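# Four arms carry a loaded container level onto the pallet

## Task

Transfer the container so it rests entirely on the pallet. It must stay level throughout the move, nothing may drop freely by more than a few centimetres, and its contents must still be inside at the end. The arm bases, in metres, with heading in degrees measured counter-clockwise from +x, are: arm1 x=-0.26 y=+0.72 z=+1.12 facing -68; arm2 x=+0.00 y=-0.47 z=+1.09 facing +104; arm3 x=+0.60 y=-0.60 z=+0.66 facing +124; arm4 x=+0.65 y=+0.76 z=+0.61 facing -98. Afterwards every gripper must release and the arms must back away. The result only counts if the container stays in place without any robot supporting it.

## Robot and tools

Setup: four identical i2rt Big YAM arms named arm1, arm2, arm3 and arm4. Each has six joints, a two-finger gripper and a wrist camera. A fixed room camera, cam_high, also looks at the scene. Loose objects may occasionally get a brief shove. Knocking anything off the work area or onto the floor is a failure.

Frame: one shared scene frame, origin on the floor, +z up, lengths in metres. The base positions and headings are listed in the task. The hand point is halfway between the fingertips. The hand z axis runs along the fingers, and the fingers open and close along the hand y axis. Reach is about 1.0 m from the joint1 axis. With joints 1 and 6 at 0 and the hand level and pointing forward, the wrist camera sits above the hand looking toward the fingertips.

execute_actions(actions, cameras): actions is a list holding one action or none. An action is an object keyed by arm name. Each arm has its own entry with a single key "joints", a mapping from joint names to absolute targets (not offsets). Names and ranges: joint1_rad -2.879 to 2.879 (base yaw; positive is counter-clockwise seen from above; 0 points along the base heading); joint2_rad 0 to 3.141 (shoulder; 0 is the upper arm lying back, about level; larger raises and then brings it forward); joint3_rad 0 to 3.019 (elbow; 0 is folded, larger opens); joint4_rad -1.692 to 1.57 (hand pitch; positive tilts the fingers up); joint5_rad -1.57 to 1.57 (hand side swing; positive toward the arm's right); joint6_rad -2.094 to 2.094 (hand roll; positive is clockwise viewed from behind the hand). These are radians. gripper_m runs 0 to 0.093 and is the fingertip gap in metres. Completion tolerances: ±0.045, ±0.14, ±0.09, ±0.055, ±0.03, ±0.035 rad and ±0.003 m. All listed motions begin at once and may finish at different times. Joints run at different speeds, so the hand can sweep a wide path. One action lasts at most 15 s. An unknown key or an out-of-range number rejects the whole call and nothing moves. A joint or arm you omit can still be driving toward an earlier target. cameras is a list drawn from arm1_cam_wrist, arm2_cam_wrist, arm3_cam_wrist, arm4_cam_wrist, cam_high or all. Null, omitted or ["all"] means every camera; [] means none. The "pictures" line gives the order of the returned images, all taken when the call ends. An empty actions list only reports state and images.

wait(seconds): 0 to 10. Nothing new is commanded. Returns the same report as an empty action.

zoom_image(camera, region): a closer view of that camera's most recent full image. region is [x0, y0, x1, y1] in pixels, origin at top-left, no larger than 504 by 504. Image sizes: wrist cameras 616x616 fisheye, cam_high 896x504.

finished_scene(scene): ends the scene with the given number (1 or 2) after the last command has been held. It cannot be undone, and its result tells whether the goal was met. Sending a reply without any tool call ends everything.

Result lines: joint_positions gives the current joint values. Joint torques list the total drive output for joints 1 to 6; they are nonzero even without contact, with per-arm offset, scale and noise, and friction can mask or mimic a load. joint_status says how each commanded motion ended. off_target: the joint stopped short and may still be pushing. contact_stop or time_out: the joint keeps its resting position, but a timed-out joint may keep a target at most 0.375, 0.375, 0.113, 0.225, 0.075, 0.3 rad (joints 1 to 6) away and go on pushing; to ease it, command its reported position. "joint command not followed" (with a cause line) means a built-in collision check blocked that arm's joint targets, while its gripper target still ran; blocked joints show not_followed and may be retried on later actions. on_its_own lists what this call did not command, and "held at" is the held target, not the actual position. A loaded joint sinks after a time-out. A target very near the current value may produce no motion. If one result reports a stop, the remaining execute_actions, wait and finished_scene calls in that same reply are skipped.

Calibration: each camera has an intrinsic K, distortion D and T_world_to_cam (a 4x4 in metres, OpenCV conventions). Wrist camera poses come from joint readings, so joint errors add to pose error. Results list cameras whose numbers have changed.

Cautions: the arms do not stop on contact and can push hard. Two arms squeezing each other fails the run, and a hard collision can too. The collision check ignores fingers, gripper housings and wrist cameras and can trigger too late. Prolonged holding or pushing heats the motors: a MOTOR HOT line appears at 85 °C, and at 100 °C the arm and its gripper go limp and drop (OVER-TEMPERATURE FAULT, joint_status limit_stop_at_motor_heat; resend the target afterwards). Heat builds during thinking time as well, and the robot holds the last command while you think. Avoid drops, slips, slams and hard pushes, keep the container level, and use fewer motion seconds where possible.

Each tool is called after "Emit:" by a JSON object that holds its "method" and its "body".

## Session

Emit:
{"method": "execute_actions", "body": {"actions": []}}

Scene clock: 0.00 s.
Joint torques (N m, as the arm reports them, + toward a larger angle): no reading
arm1.joint_positions: joint1_rad=-0.885 joint2_rad=+0.440 joint3_rad=+1.399 joint4_rad=-1.173 joint5_rad=+0.244 joint6_rad=+0.153 gripper_m=+0.095
arm1.joint_status: not commanded
arm1.hand: x=-0.3731 y=+0.6070 z=+1.7319 quat_wxyz=(-0.285, -0.723, -0.274, +0.567) (m; scene frame)
arm2.joint_positions: joint1_rad=-0.102 joint2_rad=+0.458 joint3_rad=+1.341 joint4_rad=-1.482 joint5_rad=-0.243 joint6_rad=-0.289 gripper_m=+0.094
arm2.joint_status: not commanded
arm2.hand: x=-0.0666 y=-0.3175 z=+1.6096 quat_wxyz=(-0.279, +0.771, -0.425, -0.384) (m; scene frame)
arm3.joint_positions: joint1_rad=-0.541 joint2_rad=+0.524 joint3_rad=+1.432 joint4_rad=-1.298 joint5_rad=-0.276 joint6_rad=-0.271 gripper_m=+0.094
arm3.joint_status: not commanded
arm3.hand: x=+0.5415 y=-0.4144 z=+1.2431 quat_wxyz=(-0.358, +0.715, -0.419, -0.431) (m; scene frame)
arm4.joint_positions: joint1_rad=-0.381 joint2_rad=+0.441 joint3_rad=+1.340 joint4_rad=-1.163 joint5_rad=-0.155 joint6_rad=-0.205 gripper_m=+0.094
arm4.joint_status: not commanded
arm4.hand: x=+0.5809 y=+0.5932 z=+1.1965 quat_wxyz=(-0.308, -0.611, -0.502, +0.529) (m; scene frame)
pictures: arm1_cam_wrist, arm2_cam_wrist, arm3_cam_wrist, arm4_cam_wrist, cam_high
Images, in order (width x height): arm1_cam_wrist 616x616, arm2_cam_wrist 616x616, arm3_cam_wrist 616x616, arm4_cam_wrist 616x616, cam_high 896x504.

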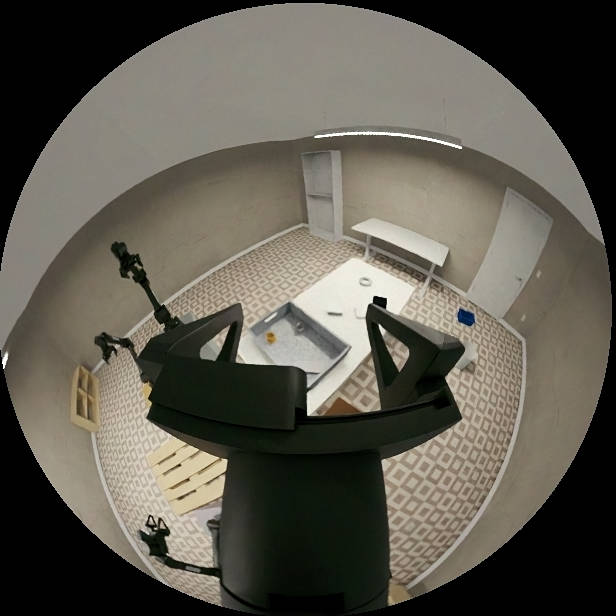

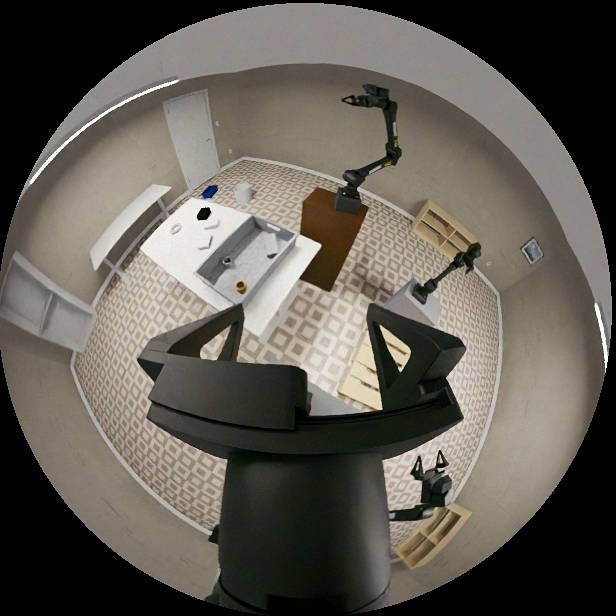

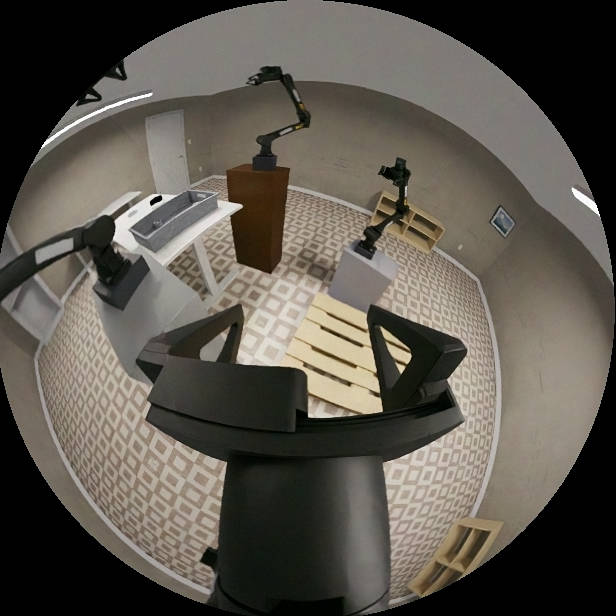

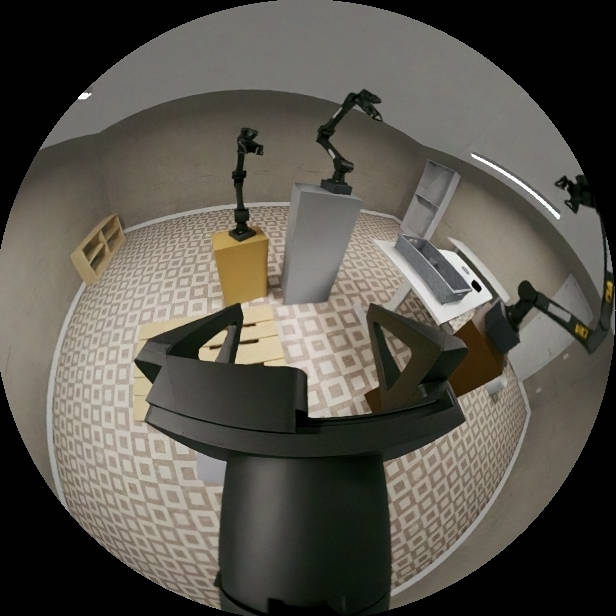

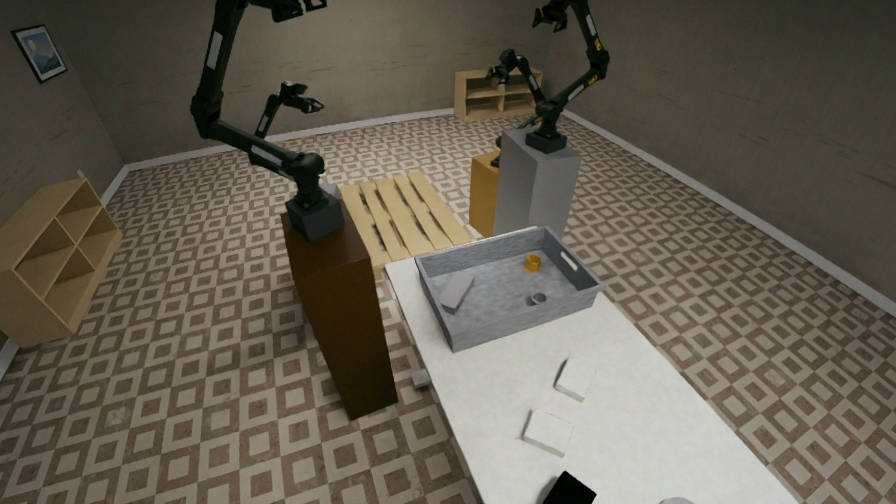

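Emit:
{"method": "zoom_image", "body": {"camera": "cam_high", "region": [320, 160, 640, 370]}}

Emit:
{"method": "execute_actions", "body": {"actions": [{"arm1":{"joints":{"joint1_rad":-0.8,"joint2_rad":1.2,"joint3_rad":1.2,"joint4_rad":-1.57,"joint5_rad":0,"joint6_rad":0}},"arm2":{"joints":{"joint1_rad":0.6,"joint2_rad":1.57,"joint3_rad":1.0,"joint4_rad":-1.0,"joint5_rad":0,"joint6_rad":0}},"arm3":{"joints":{"joint1_rad":-0.6,"joint2_rad":1.0,"joint3_rad":1.0,"joint4_rad":0,"joint5_rad":0,"joint6_rad":0}},"arm4":{"joints":{"joint1_rad":0.1,"joint2_rad":0.8,"joint3_rad":0.5,"joint4_rad":-0.7,"joint5_rad":0,"joint6_rad":0}}}]}}

Region (320, 160, 640, 370) of cam_high's 896x504 image, scaled by 1.575, with more detail than that image has; it fills the top 331 rows of this view, and the rest is white.

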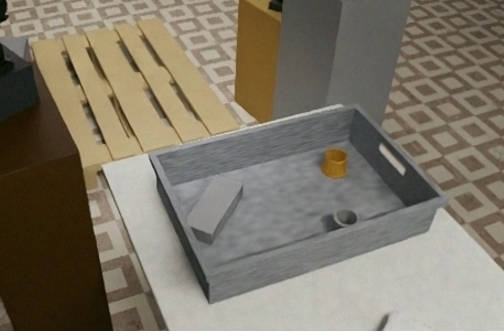

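Scene clock: 9.17 s.
Joint torques (N m, as the arm reports them, + toward a larger angle): arm1=[ 0.22 -8.83 10.95 -0.28 -0.26 -0.1 ] | arm2=[  0.2  -10.22   8.37   0.5    0.     0.18] | arm3=[-0.75 -7.21 11.28  2.91  0.2   0.3 ] | arm4=[ 0.77 -3.58  7.65  1.86  0.12  0.25]
arm1.joint_positions: joint1_rad=-0.805 joint2_rad=+1.205 joint3_rad=+1.185 joint4_rad=-1.555 joint5_rad=+0.004 joint6_rad=+0.014 gripper_m=+0.095
arm1.joint_status: all done
arm1.hand: x=-0.3948 y=+0.4243 z=+1.3746 quat_wxyz=(+0.000, -0.841, -0.541, +0.005) (m; scene frame)
arm2.joint_positions: joint1_rad=+0.606 joint2_rad=+1.570 joint3_rad=+1.004 joint4_rad=-1.009 joint5_rad=-0.001 joint6_rad=-0.010 gripper_m=+0.094
arm2.joint_status: all done
arm2.hand: x=-0.3138 y=-0.1950 z=+1.1499 quat_wxyz=(+0.003, +0.938, -0.346, +0.002) (m; scene frame)
arm3.joint_positions: joint1_rad=-0.592 joint2_rad=+0.991 joint3_rad=+0.973 joint4_rad=-0.021 joint5_rad=-0.004 joint6_rad=-0.012 gripper_m=+0.094
arm3.joint_status: all done
arm3.hand: x=+0.5975 y=-0.0981 z=+1.1206 quat_wxyz=(-0.492, +0.516, -0.505, -0.486) (m; scene frame)
arm4.joint_positions: joint1_rad=+0.101 joint2_rad=+0.803 joint3_rad=+0.501 joint4_rad=-0.721 joint5_rad=-0.002 joint6_rad=-0.017 gripper_m=+0.094
arm4.joint_status: all done
arm4.hand: x=+0.6375 y=+0.4597 z=+0.7356 quat_wxyz=(-0.190, -0.686, -0.674, +0.198) (m; scene frame)
pictures: arm1_cam_wrist, arm2_cam_wrist, arm3_cam_wrist, arm4_cam_wrist, cam_high
camera_calibration (this result's frames):
arm1_cam_wrist: T_world_to_cam=[[-0.910478, 0.413543, -0.00355516, -0.525496], [0.333095, 0.7384, 0.586355, -0.983712], [0.245108, 0.532679, -0.810046, 1.10902], [0, 0, 0, 1]] pos_world=[-0.422613, 0.352936, 1.47329]
arm2_cam_wrist: T_world_to_cam=[[0.644175, 0.76478, 0.0122567, 0.334676], [0.614597, -0.527082, 0.586903, -0.577555], [0.455311, -0.370535, -0.809565, 1.1283], [0, 0, 0, 1]] pos_world=[-0.374356, -0.142296, 1.2483]
arm3_cam_wrist: T_world_to_cam=[[0.999851, 0.0119736, 0.0124591, -0.607067], [0.0172022, -0.621388, -0.783314, 0.812463], [-0.00163714, 0.783411, -0.621502, 0.899189], [0, 0, 0, 1]] pos_world=[0.594472, -0.19231, 1.20282]
arm4_cam_wrist: T_world_to_cam=[[-0.999897, 0.012619, 0.00681892, 0.624552], [0.0130492, 0.997652, 0.0672354, -0.513287], [-0.00595447, 0.0673175, -0.997714, 0.82787], [0, 0, 0, 1]] pos_world=[0.636115, 0.448471, 0.856229]
Images, in order (width x height): arm1_cam_wrist 616x616, arm2_cam_wrist 616x616, arm3_cam_wrist 616x616, arm4_cam_wrist 616x616, cam_high 896x504.

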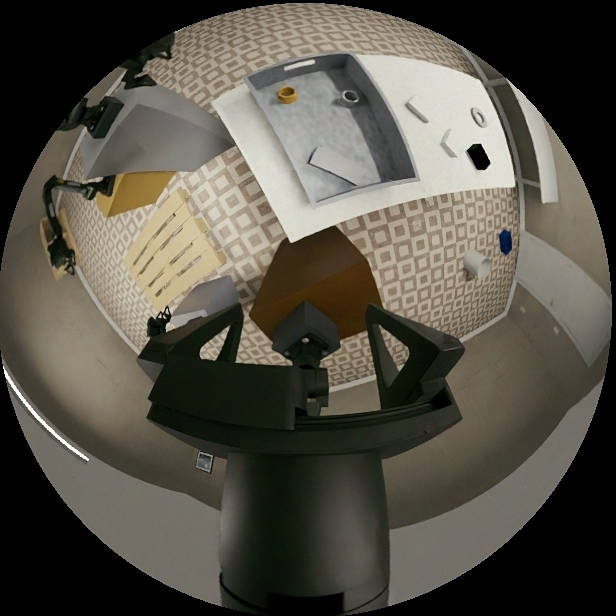

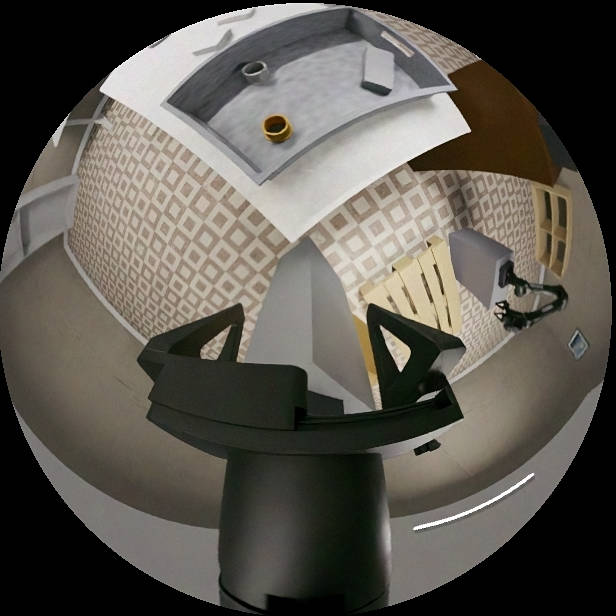

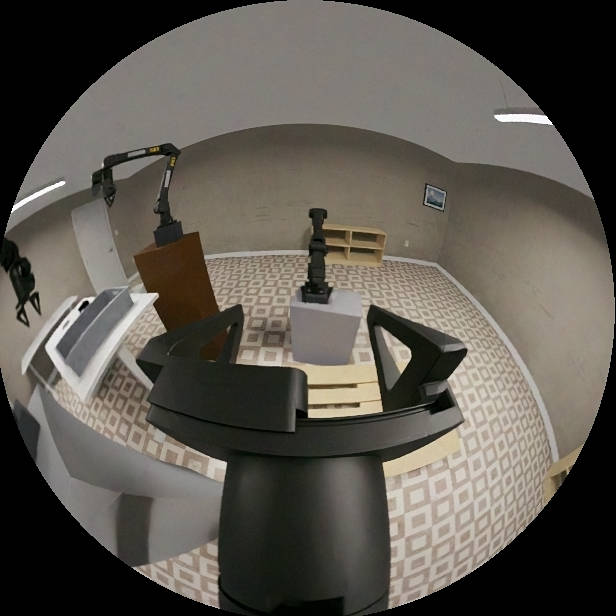

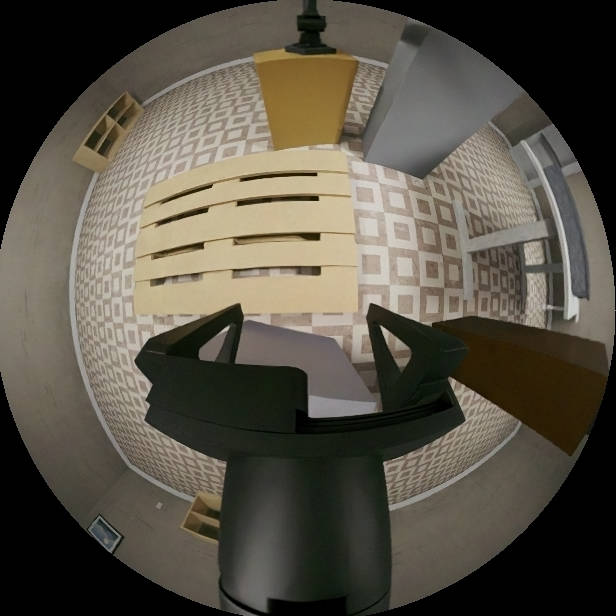

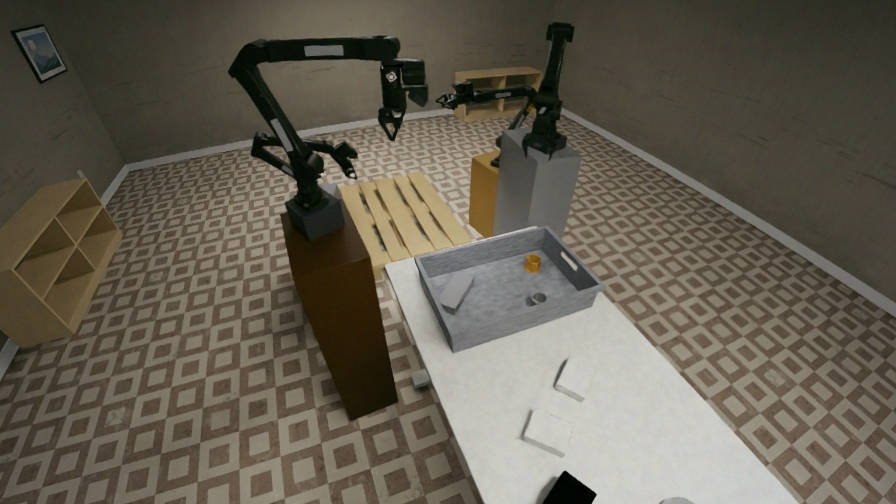

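Emit:
{"method": "execute_actions", "body": {"actions": [{"arm1":{"joints":{"joint4_rad":-0.5}},"arm2":{"joints":{"joint3_rad":2.0,"joint4_rad":-1.0}},"arm3":{"joints":{"joint2_rad":1.8,"joint3_rad":1.8}},"arm4":{"joints":{"joint3_rad":1.4,"joint4_rad":-1.6}}}], "cameras": ["cam_high","arm1_cam_wrist","arm2_cam_wrist"]}}

Scene clock: 39.83 s.
Joint torques (N m, as the arm reports them, + toward a larger angle): arm1=[  0.2  -10.22  12.56   2.82  -0.27  -0.09] | arm2=[  1.1  -10.72  14.11   2.05  -0.06   0.13] | arm3=[ -0.81 -23.    13.51   2.58   0.2    0.3 ] | arm4=[ 0.68 -2.05 10.16  0.57  0.1   0.24]
arm1.joint_positions: joint1_rad=-0.805 joint2_rad=+1.205 joint3_rad=+1.185 joint4_rad=-0.529 joint5_rad=+0.004 joint6_rad=+0.014 gripper_m=+0.095
arm1.joint_status: all done
arm1.hand: x=-0.4788 y=+0.2324 z=+1.4946 quat_wxyz=(-0.272, -0.731, -0.470, +0.413) (m; scene frame)
arm2.joint_positions: joint1_rad=+0.606 joint2_rad=+1.554 joint3_rad=+1.959 joint4_rad=-1.003 joint5_rad=-0.001 joint6_rad=-0.010 gripper_m=+0.094
arm2.joint_status: all done
arm2.hand: x=-0.4847 y=-0.0444 z=+1.6129 quat_wxyz=(-0.164, +0.830, -0.306, -0.437) (m; scene frame)
arm3.joint_positions: joint1_rad=-0.592 joint2_rad=+1.805 joint3_rad=+1.740 joint4_rad=-0.013 joint5_rad=-0.004 joint6_rad=-0.012 gripper_m=+0.094
arm3.joint_status: all done
arm3.hand: x=+0.5975 y=+0.2053 z=+1.0891 quat_wxyz=(-0.482, +0.526, -0.515, -0.475) (m; scene frame)
arm4.joint_positions: joint1_rad=+0.101 joint2_rad=+0.796 joint3_rad=+1.357 joint4_rad=-1.587 joint5_rad=-0.002 joint6_rad=-0.017 gripper_m=+0.094
arm4.joint_status: all done
arm4.hand: x=+0.6391 y=+0.5067 z=+1.0500 quat_wxyz=(-0.189, -0.686, -0.674, +0.197) (m; scene frame)
pictures: arm1_cam_wrist, arm2_cam_wrist, cam_high
camera_calibration (this result's frames):
arm1_cam_wrist: T_world_to_cam=[[-0.914583, 0.404193, -0.0128745, -0.50803], [0.376904, 0.840433, -0.38938, 0.571215], [-0.146564, -0.360972, -0.920987, 1.51509], [0, 0, 0, 1]] pos_world=[-0.457871, 0.272179, 1.61125]
arm2_cam_wrist: T_world_to_cam=[[0.659058, 0.751851, 0.0190726, 0.3196], [0.710855, -0.614439, -0.342271, 0.8766], [-0.245618, 0.239134, -0.939408, 1.53355], [0, 0, 0, 1]] pos_world=[-0.457104, -0.068398, 1.73457]
Images, in order (width x height): arm1_cam_wrist 616x616, arm2_cam_wrist 616x616, cam_high 896x504.

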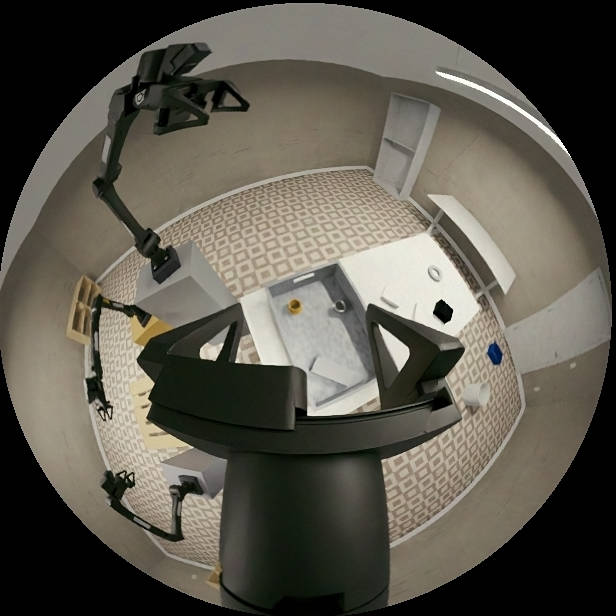

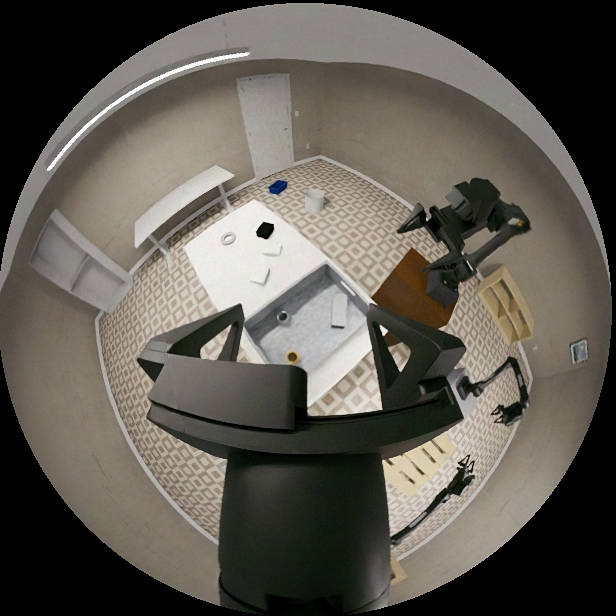

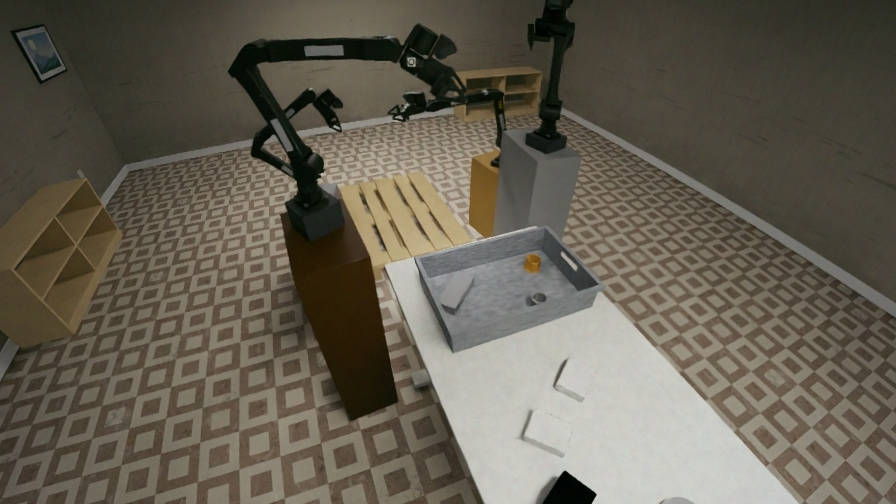

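Emit:
{"method": "execute_actions", "body": {"actions": [{"arm1":{"joints":{"joint1_rad":-1.344,"joint2_rad":2.5,"joint3_rad":2.05,"joint4_rad":-1.09,"joint6_rad":-0.95}},"arm2":{"joints":{"joint1_rad":0.558,"joint2_rad":2.28,"joint3_rad":1.66,"joint4_rad":-0.94,"joint6_rad":0.8}},"arm3":{"joints":{"joint2_rad":0.8,"joint3_rad":0.8,"joint4_rad":-1.5}}}], "cameras": ["cam_high","arm1_cam_wrist","arm2_cam_wrist"]}}

Scene clock: 104.90 s.
Joint torques (N m, as the arm reports them, + toward a larger angle): arm1=[  0.12 -26.1   12.45  -0.19  -0.18  -0.09] | arm2=[  1.15 -17.86  10.63   0.32   0.06   0.18] | arm3=[-0.73 -3.84  8.13  0.2   0.21  0.31] | arm4=[ 0.9  -1.88 10.18  0.6   0.12  0.25]
arm1.joint_positions: joint1_rad=-1.342 joint2_rad=+2.514 joint3_rad=+2.007 joint4_rad=-1.079 joint5_rad=+0.001 joint6_rad=-0.936 gripper_m=+0.095
arm1.joint_status: all done
arm1.hand: x=-0.8315 y=+0.3173 z=+0.9892 quat_wxyz=(-0.003, -0.712, -0.702, -0.002) (m; scene frame)
arm2.joint_positions: joint1_rad=+0.555 joint2_rad=+2.263 joint3_rad=+1.630 joint4_rad=-0.941 joint5_rad=-0.001 joint6_rad=+0.790 gripper_m=+0.094
arm2.joint_status: all done
arm2.hand: x=-0.4516 y=-0.0328 z=+0.9973 quat_wxyz=(+0.002, +0.711, -0.703, +0.003) (m; scene frame)
arm3.joint_positions: joint1_rad=-0.592 joint2_rad=+0.805 joint3_rad=+0.801 joint4_rad=-1.488 joint5_rad=-0.004 joint6_rad=-0.012 gripper_m=+0.094
arm3.joint_status: all done
arm3.hand: x=+0.5991 y=-0.3890 z=+0.8581 quat_wxyz=(-0.026, +0.711, -0.702, -0.025) (m; scene frame)
arm4.joint_positions: joint1_rad=+0.101 joint2_rad=+0.796 joint3_rad=+1.357 joint4_rad=-1.587 joint5_rad=-0.002 joint6_rad=-0.017 gripper_m=+0.094
arm4.joint_status: not commanded
arm4.hand: x=+0.6391 y=+0.5067 z=+1.0500 quat_wxyz=(-0.189, -0.686, -0.674, +0.197) (m; scene frame)
pictures: arm1_cam_wrist, arm2_cam_wrist, cam_high
camera_calibration (this result's frames):
arm1_cam_wrist: T_world_to_cam=[[-0.999778, 0.0139459, -0.0157648, -0.815585], [0.00189367, 0.805554, 0.592519, -0.836123], [0.0209626, 0.592358, -0.805402, 0.751008], [0, 0, 0, 1]] pos_world=[-0.829564, 0.240051, 1.08742]
arm2_cam_wrist: T_world_to_cam=[[0.999665, 0.0186124, 0.0180118, 0.431635], [0.00445945, -0.808717, 0.588181, -0.603816], [0.0255139, -0.587904, -0.808528, 0.925382], [0, 0, 0, 1]] pos_world=[-0.452408, 0.0476861, 1.09558]
Images, in order (width x height): arm1_cam_wrist 616x616, arm2_cam_wrist 616x616, cam_high 896x504.

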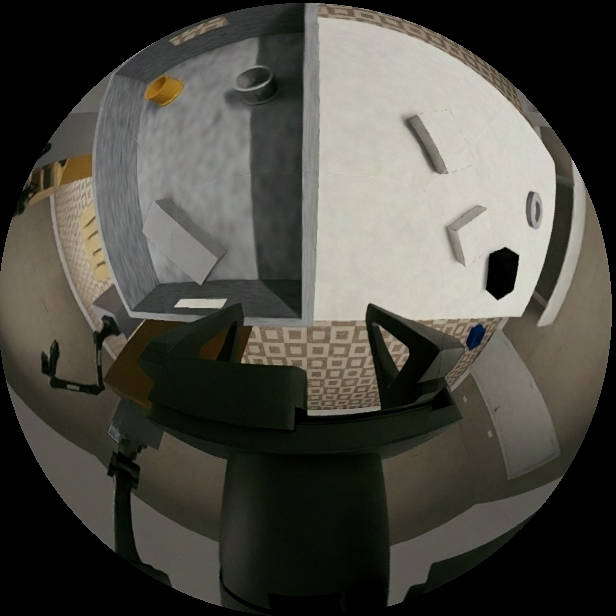

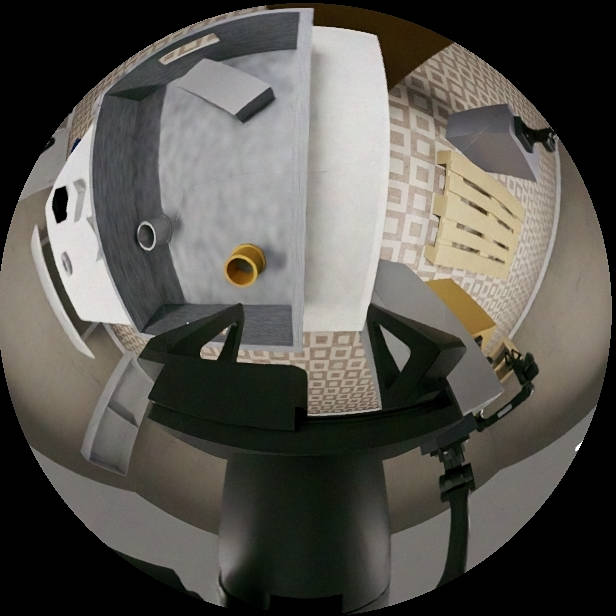

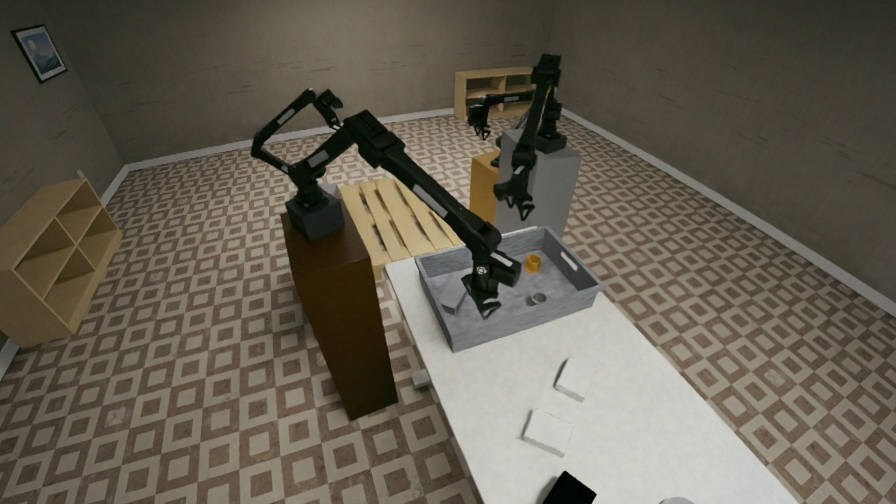

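Emit:
{"method": "execute_actions", "body": {"actions": [{"arm1":{"joints":{"joint2_rad":2.757,"joint3_rad":2.17,"joint4_rad":-0.92,"gripper_m":0.07}},"arm2":{"joints":{"joint2_rad":2.555,"joint3_rad":1.74,"joint4_rad":-0.73,"gripper_m":0.06}}}], "cameras": ["cam_high","arm1_cam_wrist","arm2_cam_wrist"]}}

Scene clock: 114.40 s.
Joint torques (N m, as the arm reports them, + toward a larger angle): arm1=[  0.35 -22.75   8.85   0.69   0.01  -0.07] | arm2=[  1.32 -20.06   7.75   0.59   0.02   0.21] | arm3=[-0.75 -3.74  8.14  0.21  0.21  0.31] | arm4=[ 1.09 -1.76 10.19  0.68  0.1   0.26]
arm1.joint_positions: joint1_rad=-1.346 joint2_rad=+2.712 joint3_rad=+2.168 joint4_rad=-0.927 joint5_rad=-0.004 joint6_rad=-0.938 gripper_m=+0.070
arm1.joint_status: all done
arm1.hand: x=-0.8721 y=+0.2907 z=+0.9075 quat_wxyz=(+0.004, -0.712, -0.700, +0.055) (m; scene frame)
arm2.joint_positions: joint1_rad=+0.555 joint2_rad=+2.552 joint3_rad=+1.728 joint4_rad=-0.738 joint5_rad=+0.000 joint6_rad=+0.791 gripper_m=+0.060
arm2.joint_status: all done
arm2.hand: x=-0.4613 y=-0.0240 z=+0.8493 quat_wxyz=(+0.001, +0.711, -0.703, -0.003) (m; scene frame)
arm3.joint_positions: joint1_rad=-0.592 joint2_rad=+0.805 joint3_rad=+0.801 joint4_rad=-1.488 joint5_rad=-0.004 joint6_rad=-0.012 gripper_m=+0.094
arm3.joint_status: not commanded
arm3.hand: x=+0.5991 y=-0.3890 z=+0.8581 quat_wxyz=(-0.026, +0.711, -0.702, -0.025) (m; scene frame)
arm4.joint_positions: joint1_rad=+0.101 joint2_rad=+0.796 joint3_rad=+1.357 joint4_rad=-1.587 joint5_rad=-0.002 joint6_rad=-0.017 gripper_m=+0.094
arm4.joint_status: not commanded
arm4.hand: x=+0.6391 y=+0.5067 z=+1.0500 quat_wxyz=(-0.189, -0.686, -0.674, +0.197) (m; scene frame)
pictures: arm1_cam_wrist, arm2_cam_wrist, cam_high
camera_calibration (this result's frames):
arm1_cam_wrist: T_world_to_cam=[[-0.997015, 0.0187249, 0.0749049, -0.938342], [0.0557913, 0.845357, 0.53128, -0.675131], [-0.0533732, 0.533874, -0.843878, 0.688922], [0, 0, 0, 1]] pos_world=[-0.861105, 0.2205, 1.01034]
arm2_cam_wrist: T_world_to_cam=[[0.999788, 0.0180532, 0.00992985, 0.450695], [0.0089499, -0.814622, 0.579923, -0.500688], [0.0185586, -0.579711, -0.814611, 0.813297], [0, 0, 0, 1]] pos_world=[-0.461212, 0.055469, 0.948406]
Images, in order (width x height): arm1_cam_wrist 616x616, arm2_cam_wrist 616x616, cam_high 896x504.

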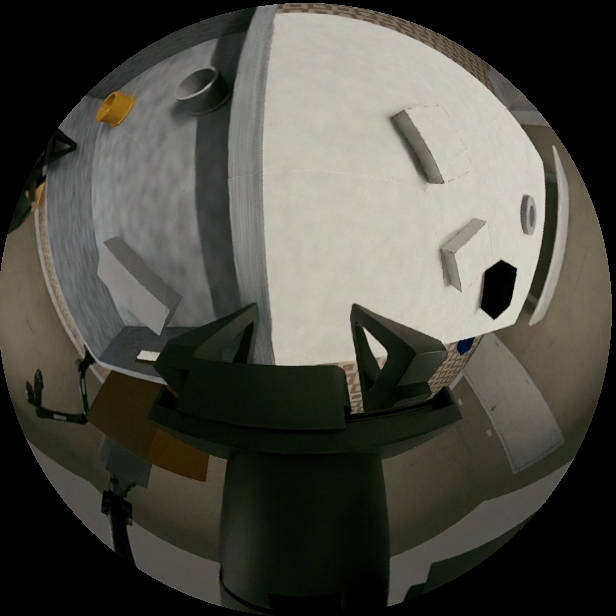

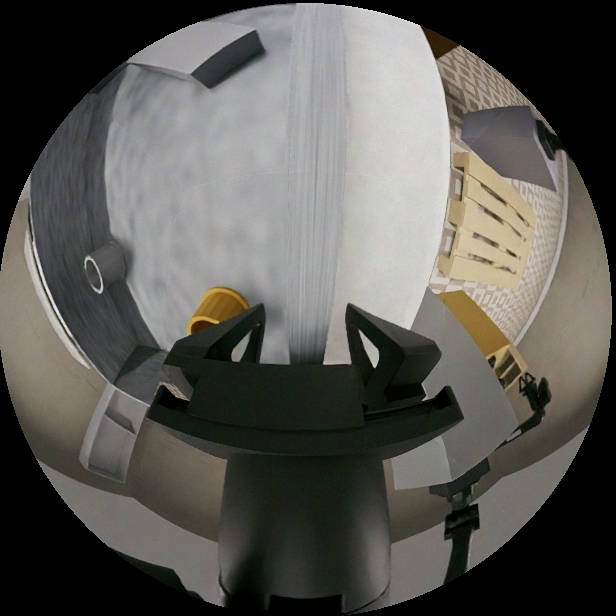

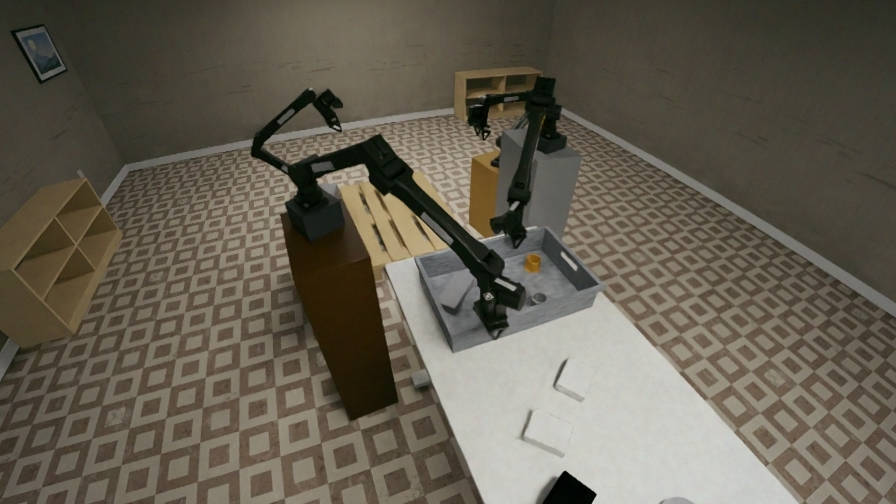

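Emit:
{"method": "execute_actions", "body": {"actions": [{"arm1":{"joints":{"joint2_rad":2.70,"joint3_rad":2.13,"joint4_rad":-1.05,"gripper_m":0.093}}}], "cameras": []}}

Emit:
{"method": "execute_actions", "body": {"actions": [{"arm1":{"joints":{"joint2_rad":2.75,"joint3_rad":2.14,"joint4_rad":-0.93}}}], "cameras": ["arm1_cam_wrist"]}}

Scene clock: 119.80 s.
Joint torques (N m, as the arm reports them, + toward a larger angle): arm1=[  0.38 -26.5    8.93  -0.49  -0.09  -0.09] | arm2=[  1.52 -19.61   7.69   0.62   0.03   0.13] | arm3=[-0.78 -3.83  8.11  0.19  0.21  0.3 ] | arm4=[ 0.86 -1.98 10.22  0.68  0.1   0.26]
arm1.joint_positions: joint1_rad=-1.346 joint2_rad=+2.708 joint3_rad=+2.122 joint4_rad=-1.035 joint5_rad=-0.002 joint6_rad=-0.938 gripper_m=+0.093
arm1.joint_status: all done
arm1.hand: x=-0.8348 y=+0.3173 z=+0.8942 quat_wxyz=(-0.007, -0.713, -0.701, -0.019) (m; scene frame)
arm2.joint_positions: joint1_rad=+0.555 joint2_rad=+2.552 joint3_rad=+1.728 joint4_rad=-0.738 joint5_rad=+0.000 joint6_rad=+0.791 gripper_m=+0.060
arm2.joint_status: not commanded
arm2.hand: x=-0.4613 y=-0.0240 z=+0.8493 quat_wxyz=(+0.001, +0.711, -0.703, -0.003) (m; scene frame)
arm3.joint_positions: joint1_rad=-0.592 joint2_rad=+0.805 joint3_rad=+0.801 joint4_rad=-1.488 joint5_rad=-0.004 joint6_rad=-0.012 gripper_m=+0.094
arm3.joint_status: not commanded
arm3.hand: x=+0.5991 y=-0.3890 z=+0.8581 quat_wxyz=(-0.026, +0.711, -0.702, -0.025) (m; scene frame)
arm4.joint_positions: joint1_rad=+0.101 joint2_rad=+0.796 joint3_rad=+1.357 joint4_rad=-1.587 joint5_rad=-0.002 joint6_rad=-0.017 gripper_m=+0.094
arm4.joint_status: not commanded
arm4.hand: x=+0.6391 y=+0.5067 z=+1.0500 quat_wxyz=(-0.189, -0.686, -0.674, +0.197) (m; scene frame)
pictures: none
No camera images: the call's "cameras" was empty. Leave "cameras" out to get every camera's image.

Scene clock: 120.77 s.
Joint torques (N m, as the arm reports them, + toward a larger angle): arm1=[  0.16 -26.31   9.5    0.91  -0.08  -0.08] | arm2=[  0.86 -19.79   7.68   0.58   0.02   0.15] | arm3=[-0.83 -3.77  8.11  0.18  0.2   0.31] | arm4=[ 0.85 -1.8  10.19  0.59  0.11  0.27]
arm1.joint_positions: joint1_rad=-1.346 joint2_rad=+2.757 joint3_rad=+2.122 joint4_rad=-0.946 joint5_rad=-0.002 joint6_rad=-0.938 gripper_m=+0.093
arm1.joint_status: all done
arm1.hand: x=-0.8378 y=+0.3150 z=+0.8604 quat_wxyz=(-0.004, -0.713, -0.701, +0.001) (m; scene frame)
arm2.joint_positions: joint1_rad=+0.555 joint2_rad=+2.552 joint3_rad=+1.728 joint4_rad=-0.738 joint5_rad=+0.000 joint6_rad=+0.791 gripper_m=+0.060
arm2.joint_status: not commanded
arm2.hand: x=-0.4613 y=-0.0240 z=+0.8493 quat_wxyz=(+0.001, +0.711, -0.703, -0.003) (m; scene frame)
arm3.joint_positions: joint1_rad=-0.592 joint2_rad=+0.805 joint3_rad=+0.801 joint4_rad=-1.488 joint5_rad=-0.004 joint6_rad=-0.012 gripper_m=+0.094
arm3.joint_status: not commanded
arm3.hand: x=+0.5991 y=-0.3890 z=+0.8581 quat_wxyz=(-0.026, +0.711, -0.702, -0.025) (m; scene frame)
arm4.joint_positions: joint1_rad=+0.101 joint2_rad=+0.796 joint3_rad=+1.357 joint4_rad=-1.587 joint5_rad=-0.002 joint6_rad=-0.017 gripper_m=+0.094
arm4.joint_status: not commanded
arm4.hand: x=+0.6391 y=+0.5067 z=+1.0500 quat_wxyz=(-0.189, -0.686, -0.674, +0.197) (m; scene frame)
pictures: arm1_cam_wrist
camera_calibration (this result's frames):
arm1_cam_wrist: T_world_to_cam=[[-0.999784, 0.0161894, -0.012998, -0.826951], [0.00545807, 0.808991, 0.587796, -0.75187], [0.0200313, 0.587598, -0.808905, 0.65247], [0, 0, 0, 1]] pos_world=[-0.835738, 0.238253, 0.958984]
Images, in order (width x height): arm1_cam_wrist 616x616.

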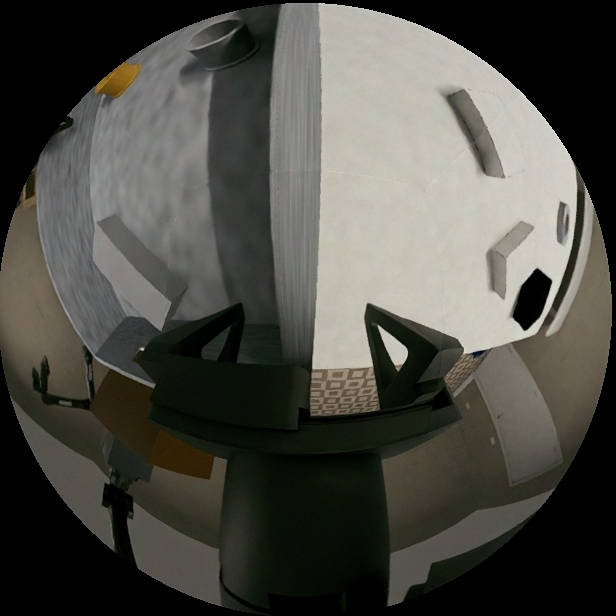

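Emit:
{"method": "execute_actions", "body": {"actions": [{"arm1":{"joints":{"gripper_m":0}},"arm2":{"joints":{"gripper_m":0}}}], "cameras": []}}

Emit:
{"method": "execute_actions", "body": {"actions": [{"arm1":{"joints":{"joint2_rad":2.65,"joint4_rad":-0.99}},"arm2":{"joints":{"joint2_rad":2.45,"joint4_rad":-0.79}}}], "cameras": ["cam_high"]}}

Scene clock: 129.90 s.
Joint torques (N m, as the arm reports them, + toward a larger angle): arm1=[  0.12 -26.38   9.51   0.85   0.04  -0.07] | arm2=[  1.2  -19.55   7.8    0.17   0.57   0.01] | arm3=[-0.76 -3.78  8.13  0.18  0.21  0.31] | arm4=[ 1.06 -1.82 10.19  0.61  0.12  0.25]
arm1.joint_positions: joint1_rad=-1.346 joint2_rad=+2.757 joint3_rad=+2.122 joint4_rad=-0.947 joint5_rad=-0.005 joint6_rad=-0.939 gripper_m=+0.014
arm1.joint_status: gripper_m off_target (ended at +0.014, target +0.000)
arm1.hand: x=-0.8371 y=+0.3141 z=+0.8604 quat_wxyz=(-0.005, -0.712, -0.702, +0.001) (m; scene frame)
arm2.joint_positions: joint1_rad=+0.553 joint2_rad=+2.552 joint3_rad=+1.728 joint4_rad=-0.731 joint5_rad=-0.012 joint6_rad=+0.807 gripper_m=+0.014
arm2.joint_status: gripper_m off_target (ended at +0.014, target +0.000)
arm2.hand: x=-0.4630 y=-0.0232 z=+0.8493 quat_wxyz=(+0.007, +0.705, -0.709, -0.007) (m; scene frame)
arm3.joint_positions: joint1_rad=-0.592 joint2_rad=+0.805 joint3_rad=+0.801 joint4_rad=-1.488 joint5_rad=-0.004 joint6_rad=-0.012 gripper_m=+0.094
arm3.joint_status: not commanded
arm3.hand: x=+0.5991 y=-0.3890 z=+0.8581 quat_wxyz=(-0.026, +0.711, -0.702, -0.025) (m; scene frame)
arm4.joint_positions: joint1_rad=+0.101 joint2_rad=+0.796 joint3_rad=+1.357 joint4_rad=-1.587 joint5_rad=-0.002 joint6_rad=-0.017 gripper_m=+0.094
arm4.joint_status: not commanded
arm4.hand: x=+0.6391 y=+0.5067 z=+1.0500 quat_wxyz=(-0.189, -0.686, -0.674, +0.197) (m; scene frame)
pictures: none
No camera images: the call's "cameras" was empty. Leave "cameras" out to get every camera's image.

Scene clock: 130.70 s.
Joint torques (N m, as the arm reports them, + toward a larger angle): arm1=[  0.17 -35.23   9.89  -0.74   0.29  -0.13] | arm2=[  2.1  -26.82   7.93  -1.04   0.26  -0.11] | arm3=[-0.75 -3.78  8.12  0.2   0.2   0.31] | arm4=[ 0.91 -1.74 10.18  0.63  0.1   0.27]
arm1.joint_positions: joint1_rad=-1.345 joint2_rad=+2.752 joint3_rad=+2.117 joint4_rad=-0.967 joint5_rad=-0.012 joint6_rad=-0.932 gripper_m=+0.014
arm1.joint_status: all done
arm1.hand: x=-0.8320 y=+0.3161 z=+0.8623 quat_wxyz=(-0.010, -0.715, -0.699, -0.008) (m; scene frame)
arm2.joint_positions: joint1_rad=+0.552 joint2_rad=+2.537 joint3_rad=+1.728 joint4_rad=-0.759 joint5_rad=-0.005 joint6_rad=+0.813 gripper_m=+0.014
arm2.joint_status: all done
arm2.hand: x=-0.4611 y=-0.0232 z=+0.8584 quat_wxyz=(+0.004, +0.703, -0.711, +0.000) (m; scene frame)
arm3.joint_positions: joint1_rad=-0.592 joint2_rad=+0.805 joint3_rad=+0.801 joint4_rad=-1.488 joint5_rad=-0.004 joint6_rad=-0.012 gripper_m=+0.094
arm3.joint_status: not commanded
arm3.hand: x=+0.5991 y=-0.3890 z=+0.8581 quat_wxyz=(-0.026, +0.711, -0.702, -0.025) (m; scene frame)
arm4.joint_positions: joint1_rad=+0.101 joint2_rad=+0.796 joint3_rad=+1.357 joint4_rad=-1.587 joint5_rad=-0.002 joint6_rad=-0.017 gripper_m=+0.094
arm4.joint_status: not commanded
arm4.hand: x=+0.6391 y=+0.5067 z=+1.0500 quat_wxyz=(-0.189, -0.686, -0.674, +0.197) (m; scene frame)
pictures: cam_high
Images, in order (width x height): cam_high 896x504.

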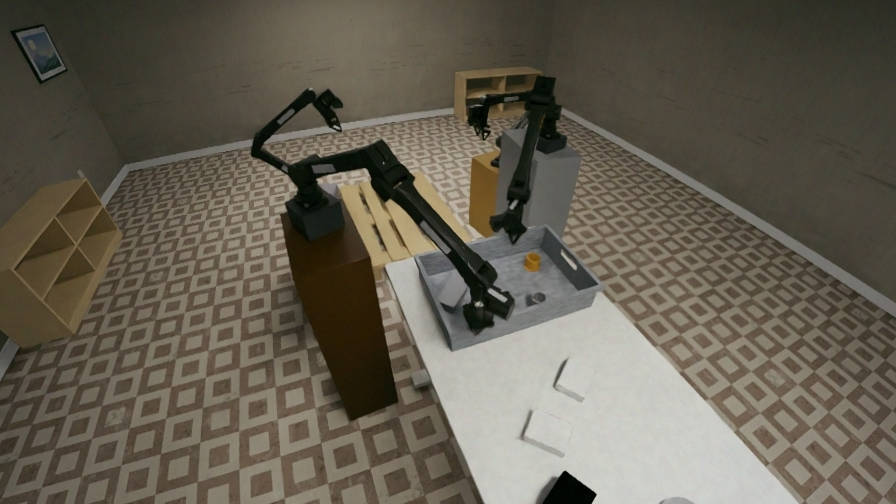

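Emit:
{"method": "execute_actions", "body": {"actions": [{"arm1":{"joints":{"joint1_rad":-1.311,"joint2_rad":2.52,"joint3_rad":1.94,"joint4_rad":-0.85,"joint6_rad":-0.9}},"arm2":{"joints":{"joint1_rad":0.507,"joint2_rad":2.375,"joint3_rad":1.62,"joint4_rad":-0.705,"joint6_rad":0.76}}}], "cameras": ["cam_high"]}}

Scene clock: 138.43 s.
Joint torques (N m, as the arm reports them, + toward a larger angle): arm1=[ -0.29 -34.91  10.3    0.97   0.13   0.04] | arm2=[  1.63 -24.75   8.58  -0.22   0.42   0.06] | arm3=[-0.76 -3.77  8.12  0.21  0.21  0.3 ] | arm4=[ 1.03 -1.67 10.2   0.69  0.11  0.25]
arm1.joint_positions: joint1_rad=-1.313 joint2_rad=+2.629 joint3_rad=+1.906 joint4_rad=-0.870 joint5_rad=-0.007 joint6_rad=-0.902 gripper_m=+0.014
arm1.joint_status: all done
arm1.hand: x=-0.7935 y=+0.3180 z=+0.8812 quat_wxyz=(-0.007, -0.714, -0.700, -0.005) (m; scene frame)
arm2.joint_positions: joint1_rad=+0.500 joint2_rad=+2.454 joint3_rad=+1.597 joint4_rad=-0.696 joint5_rad=-0.011 joint6_rad=+0.759 gripper_m=+0.013
arm2.joint_status: all done
arm2.hand: x=-0.4208 y=-0.0186 z=+0.8741 quat_wxyz=(+0.006, +0.703, -0.711, -0.007) (m; scene frame)
arm3.joint_positions: joint1_rad=-0.592 joint2_rad=+0.805 joint3_rad=+0.801 joint4_rad=-1.488 joint5_rad=-0.004 joint6_rad=-0.012 gripper_m=+0.094
arm3.joint_status: not commanded
arm3.hand: x=+0.5991 y=-0.3890 z=+0.8581 quat_wxyz=(-0.026, +0.711, -0.702, -0.025) (m; scene frame)
arm4.joint_positions: joint1_rad=+0.101 joint2_rad=+0.796 joint3_rad=+1.357 joint4_rad=-1.587 joint5_rad=-0.002 joint6_rad=-0.017 gripper_m=+0.094
arm4.joint_status: not commanded
arm4.hand: x=+0.6391 y=+0.5067 z=+1.0500 quat_wxyz=(-0.189, -0.686, -0.674, +0.197) (m; scene frame)
pictures: cam_high
Images, in order (width x height): cam_high 896x504.

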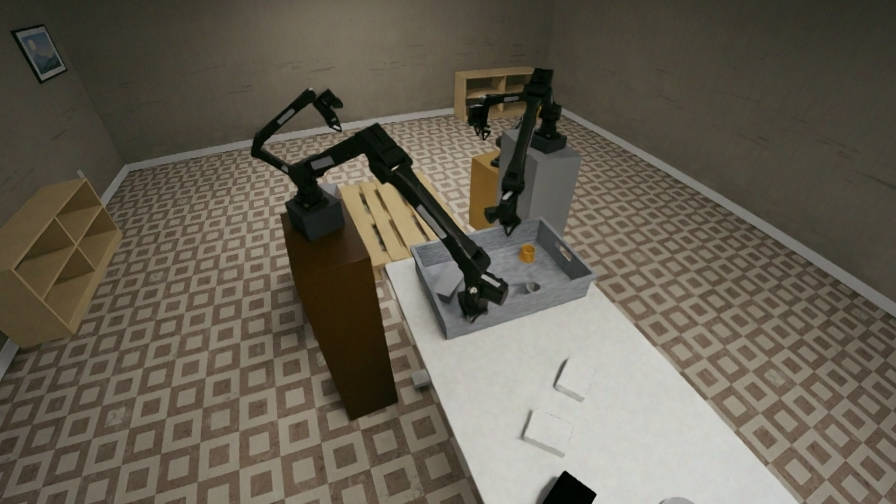

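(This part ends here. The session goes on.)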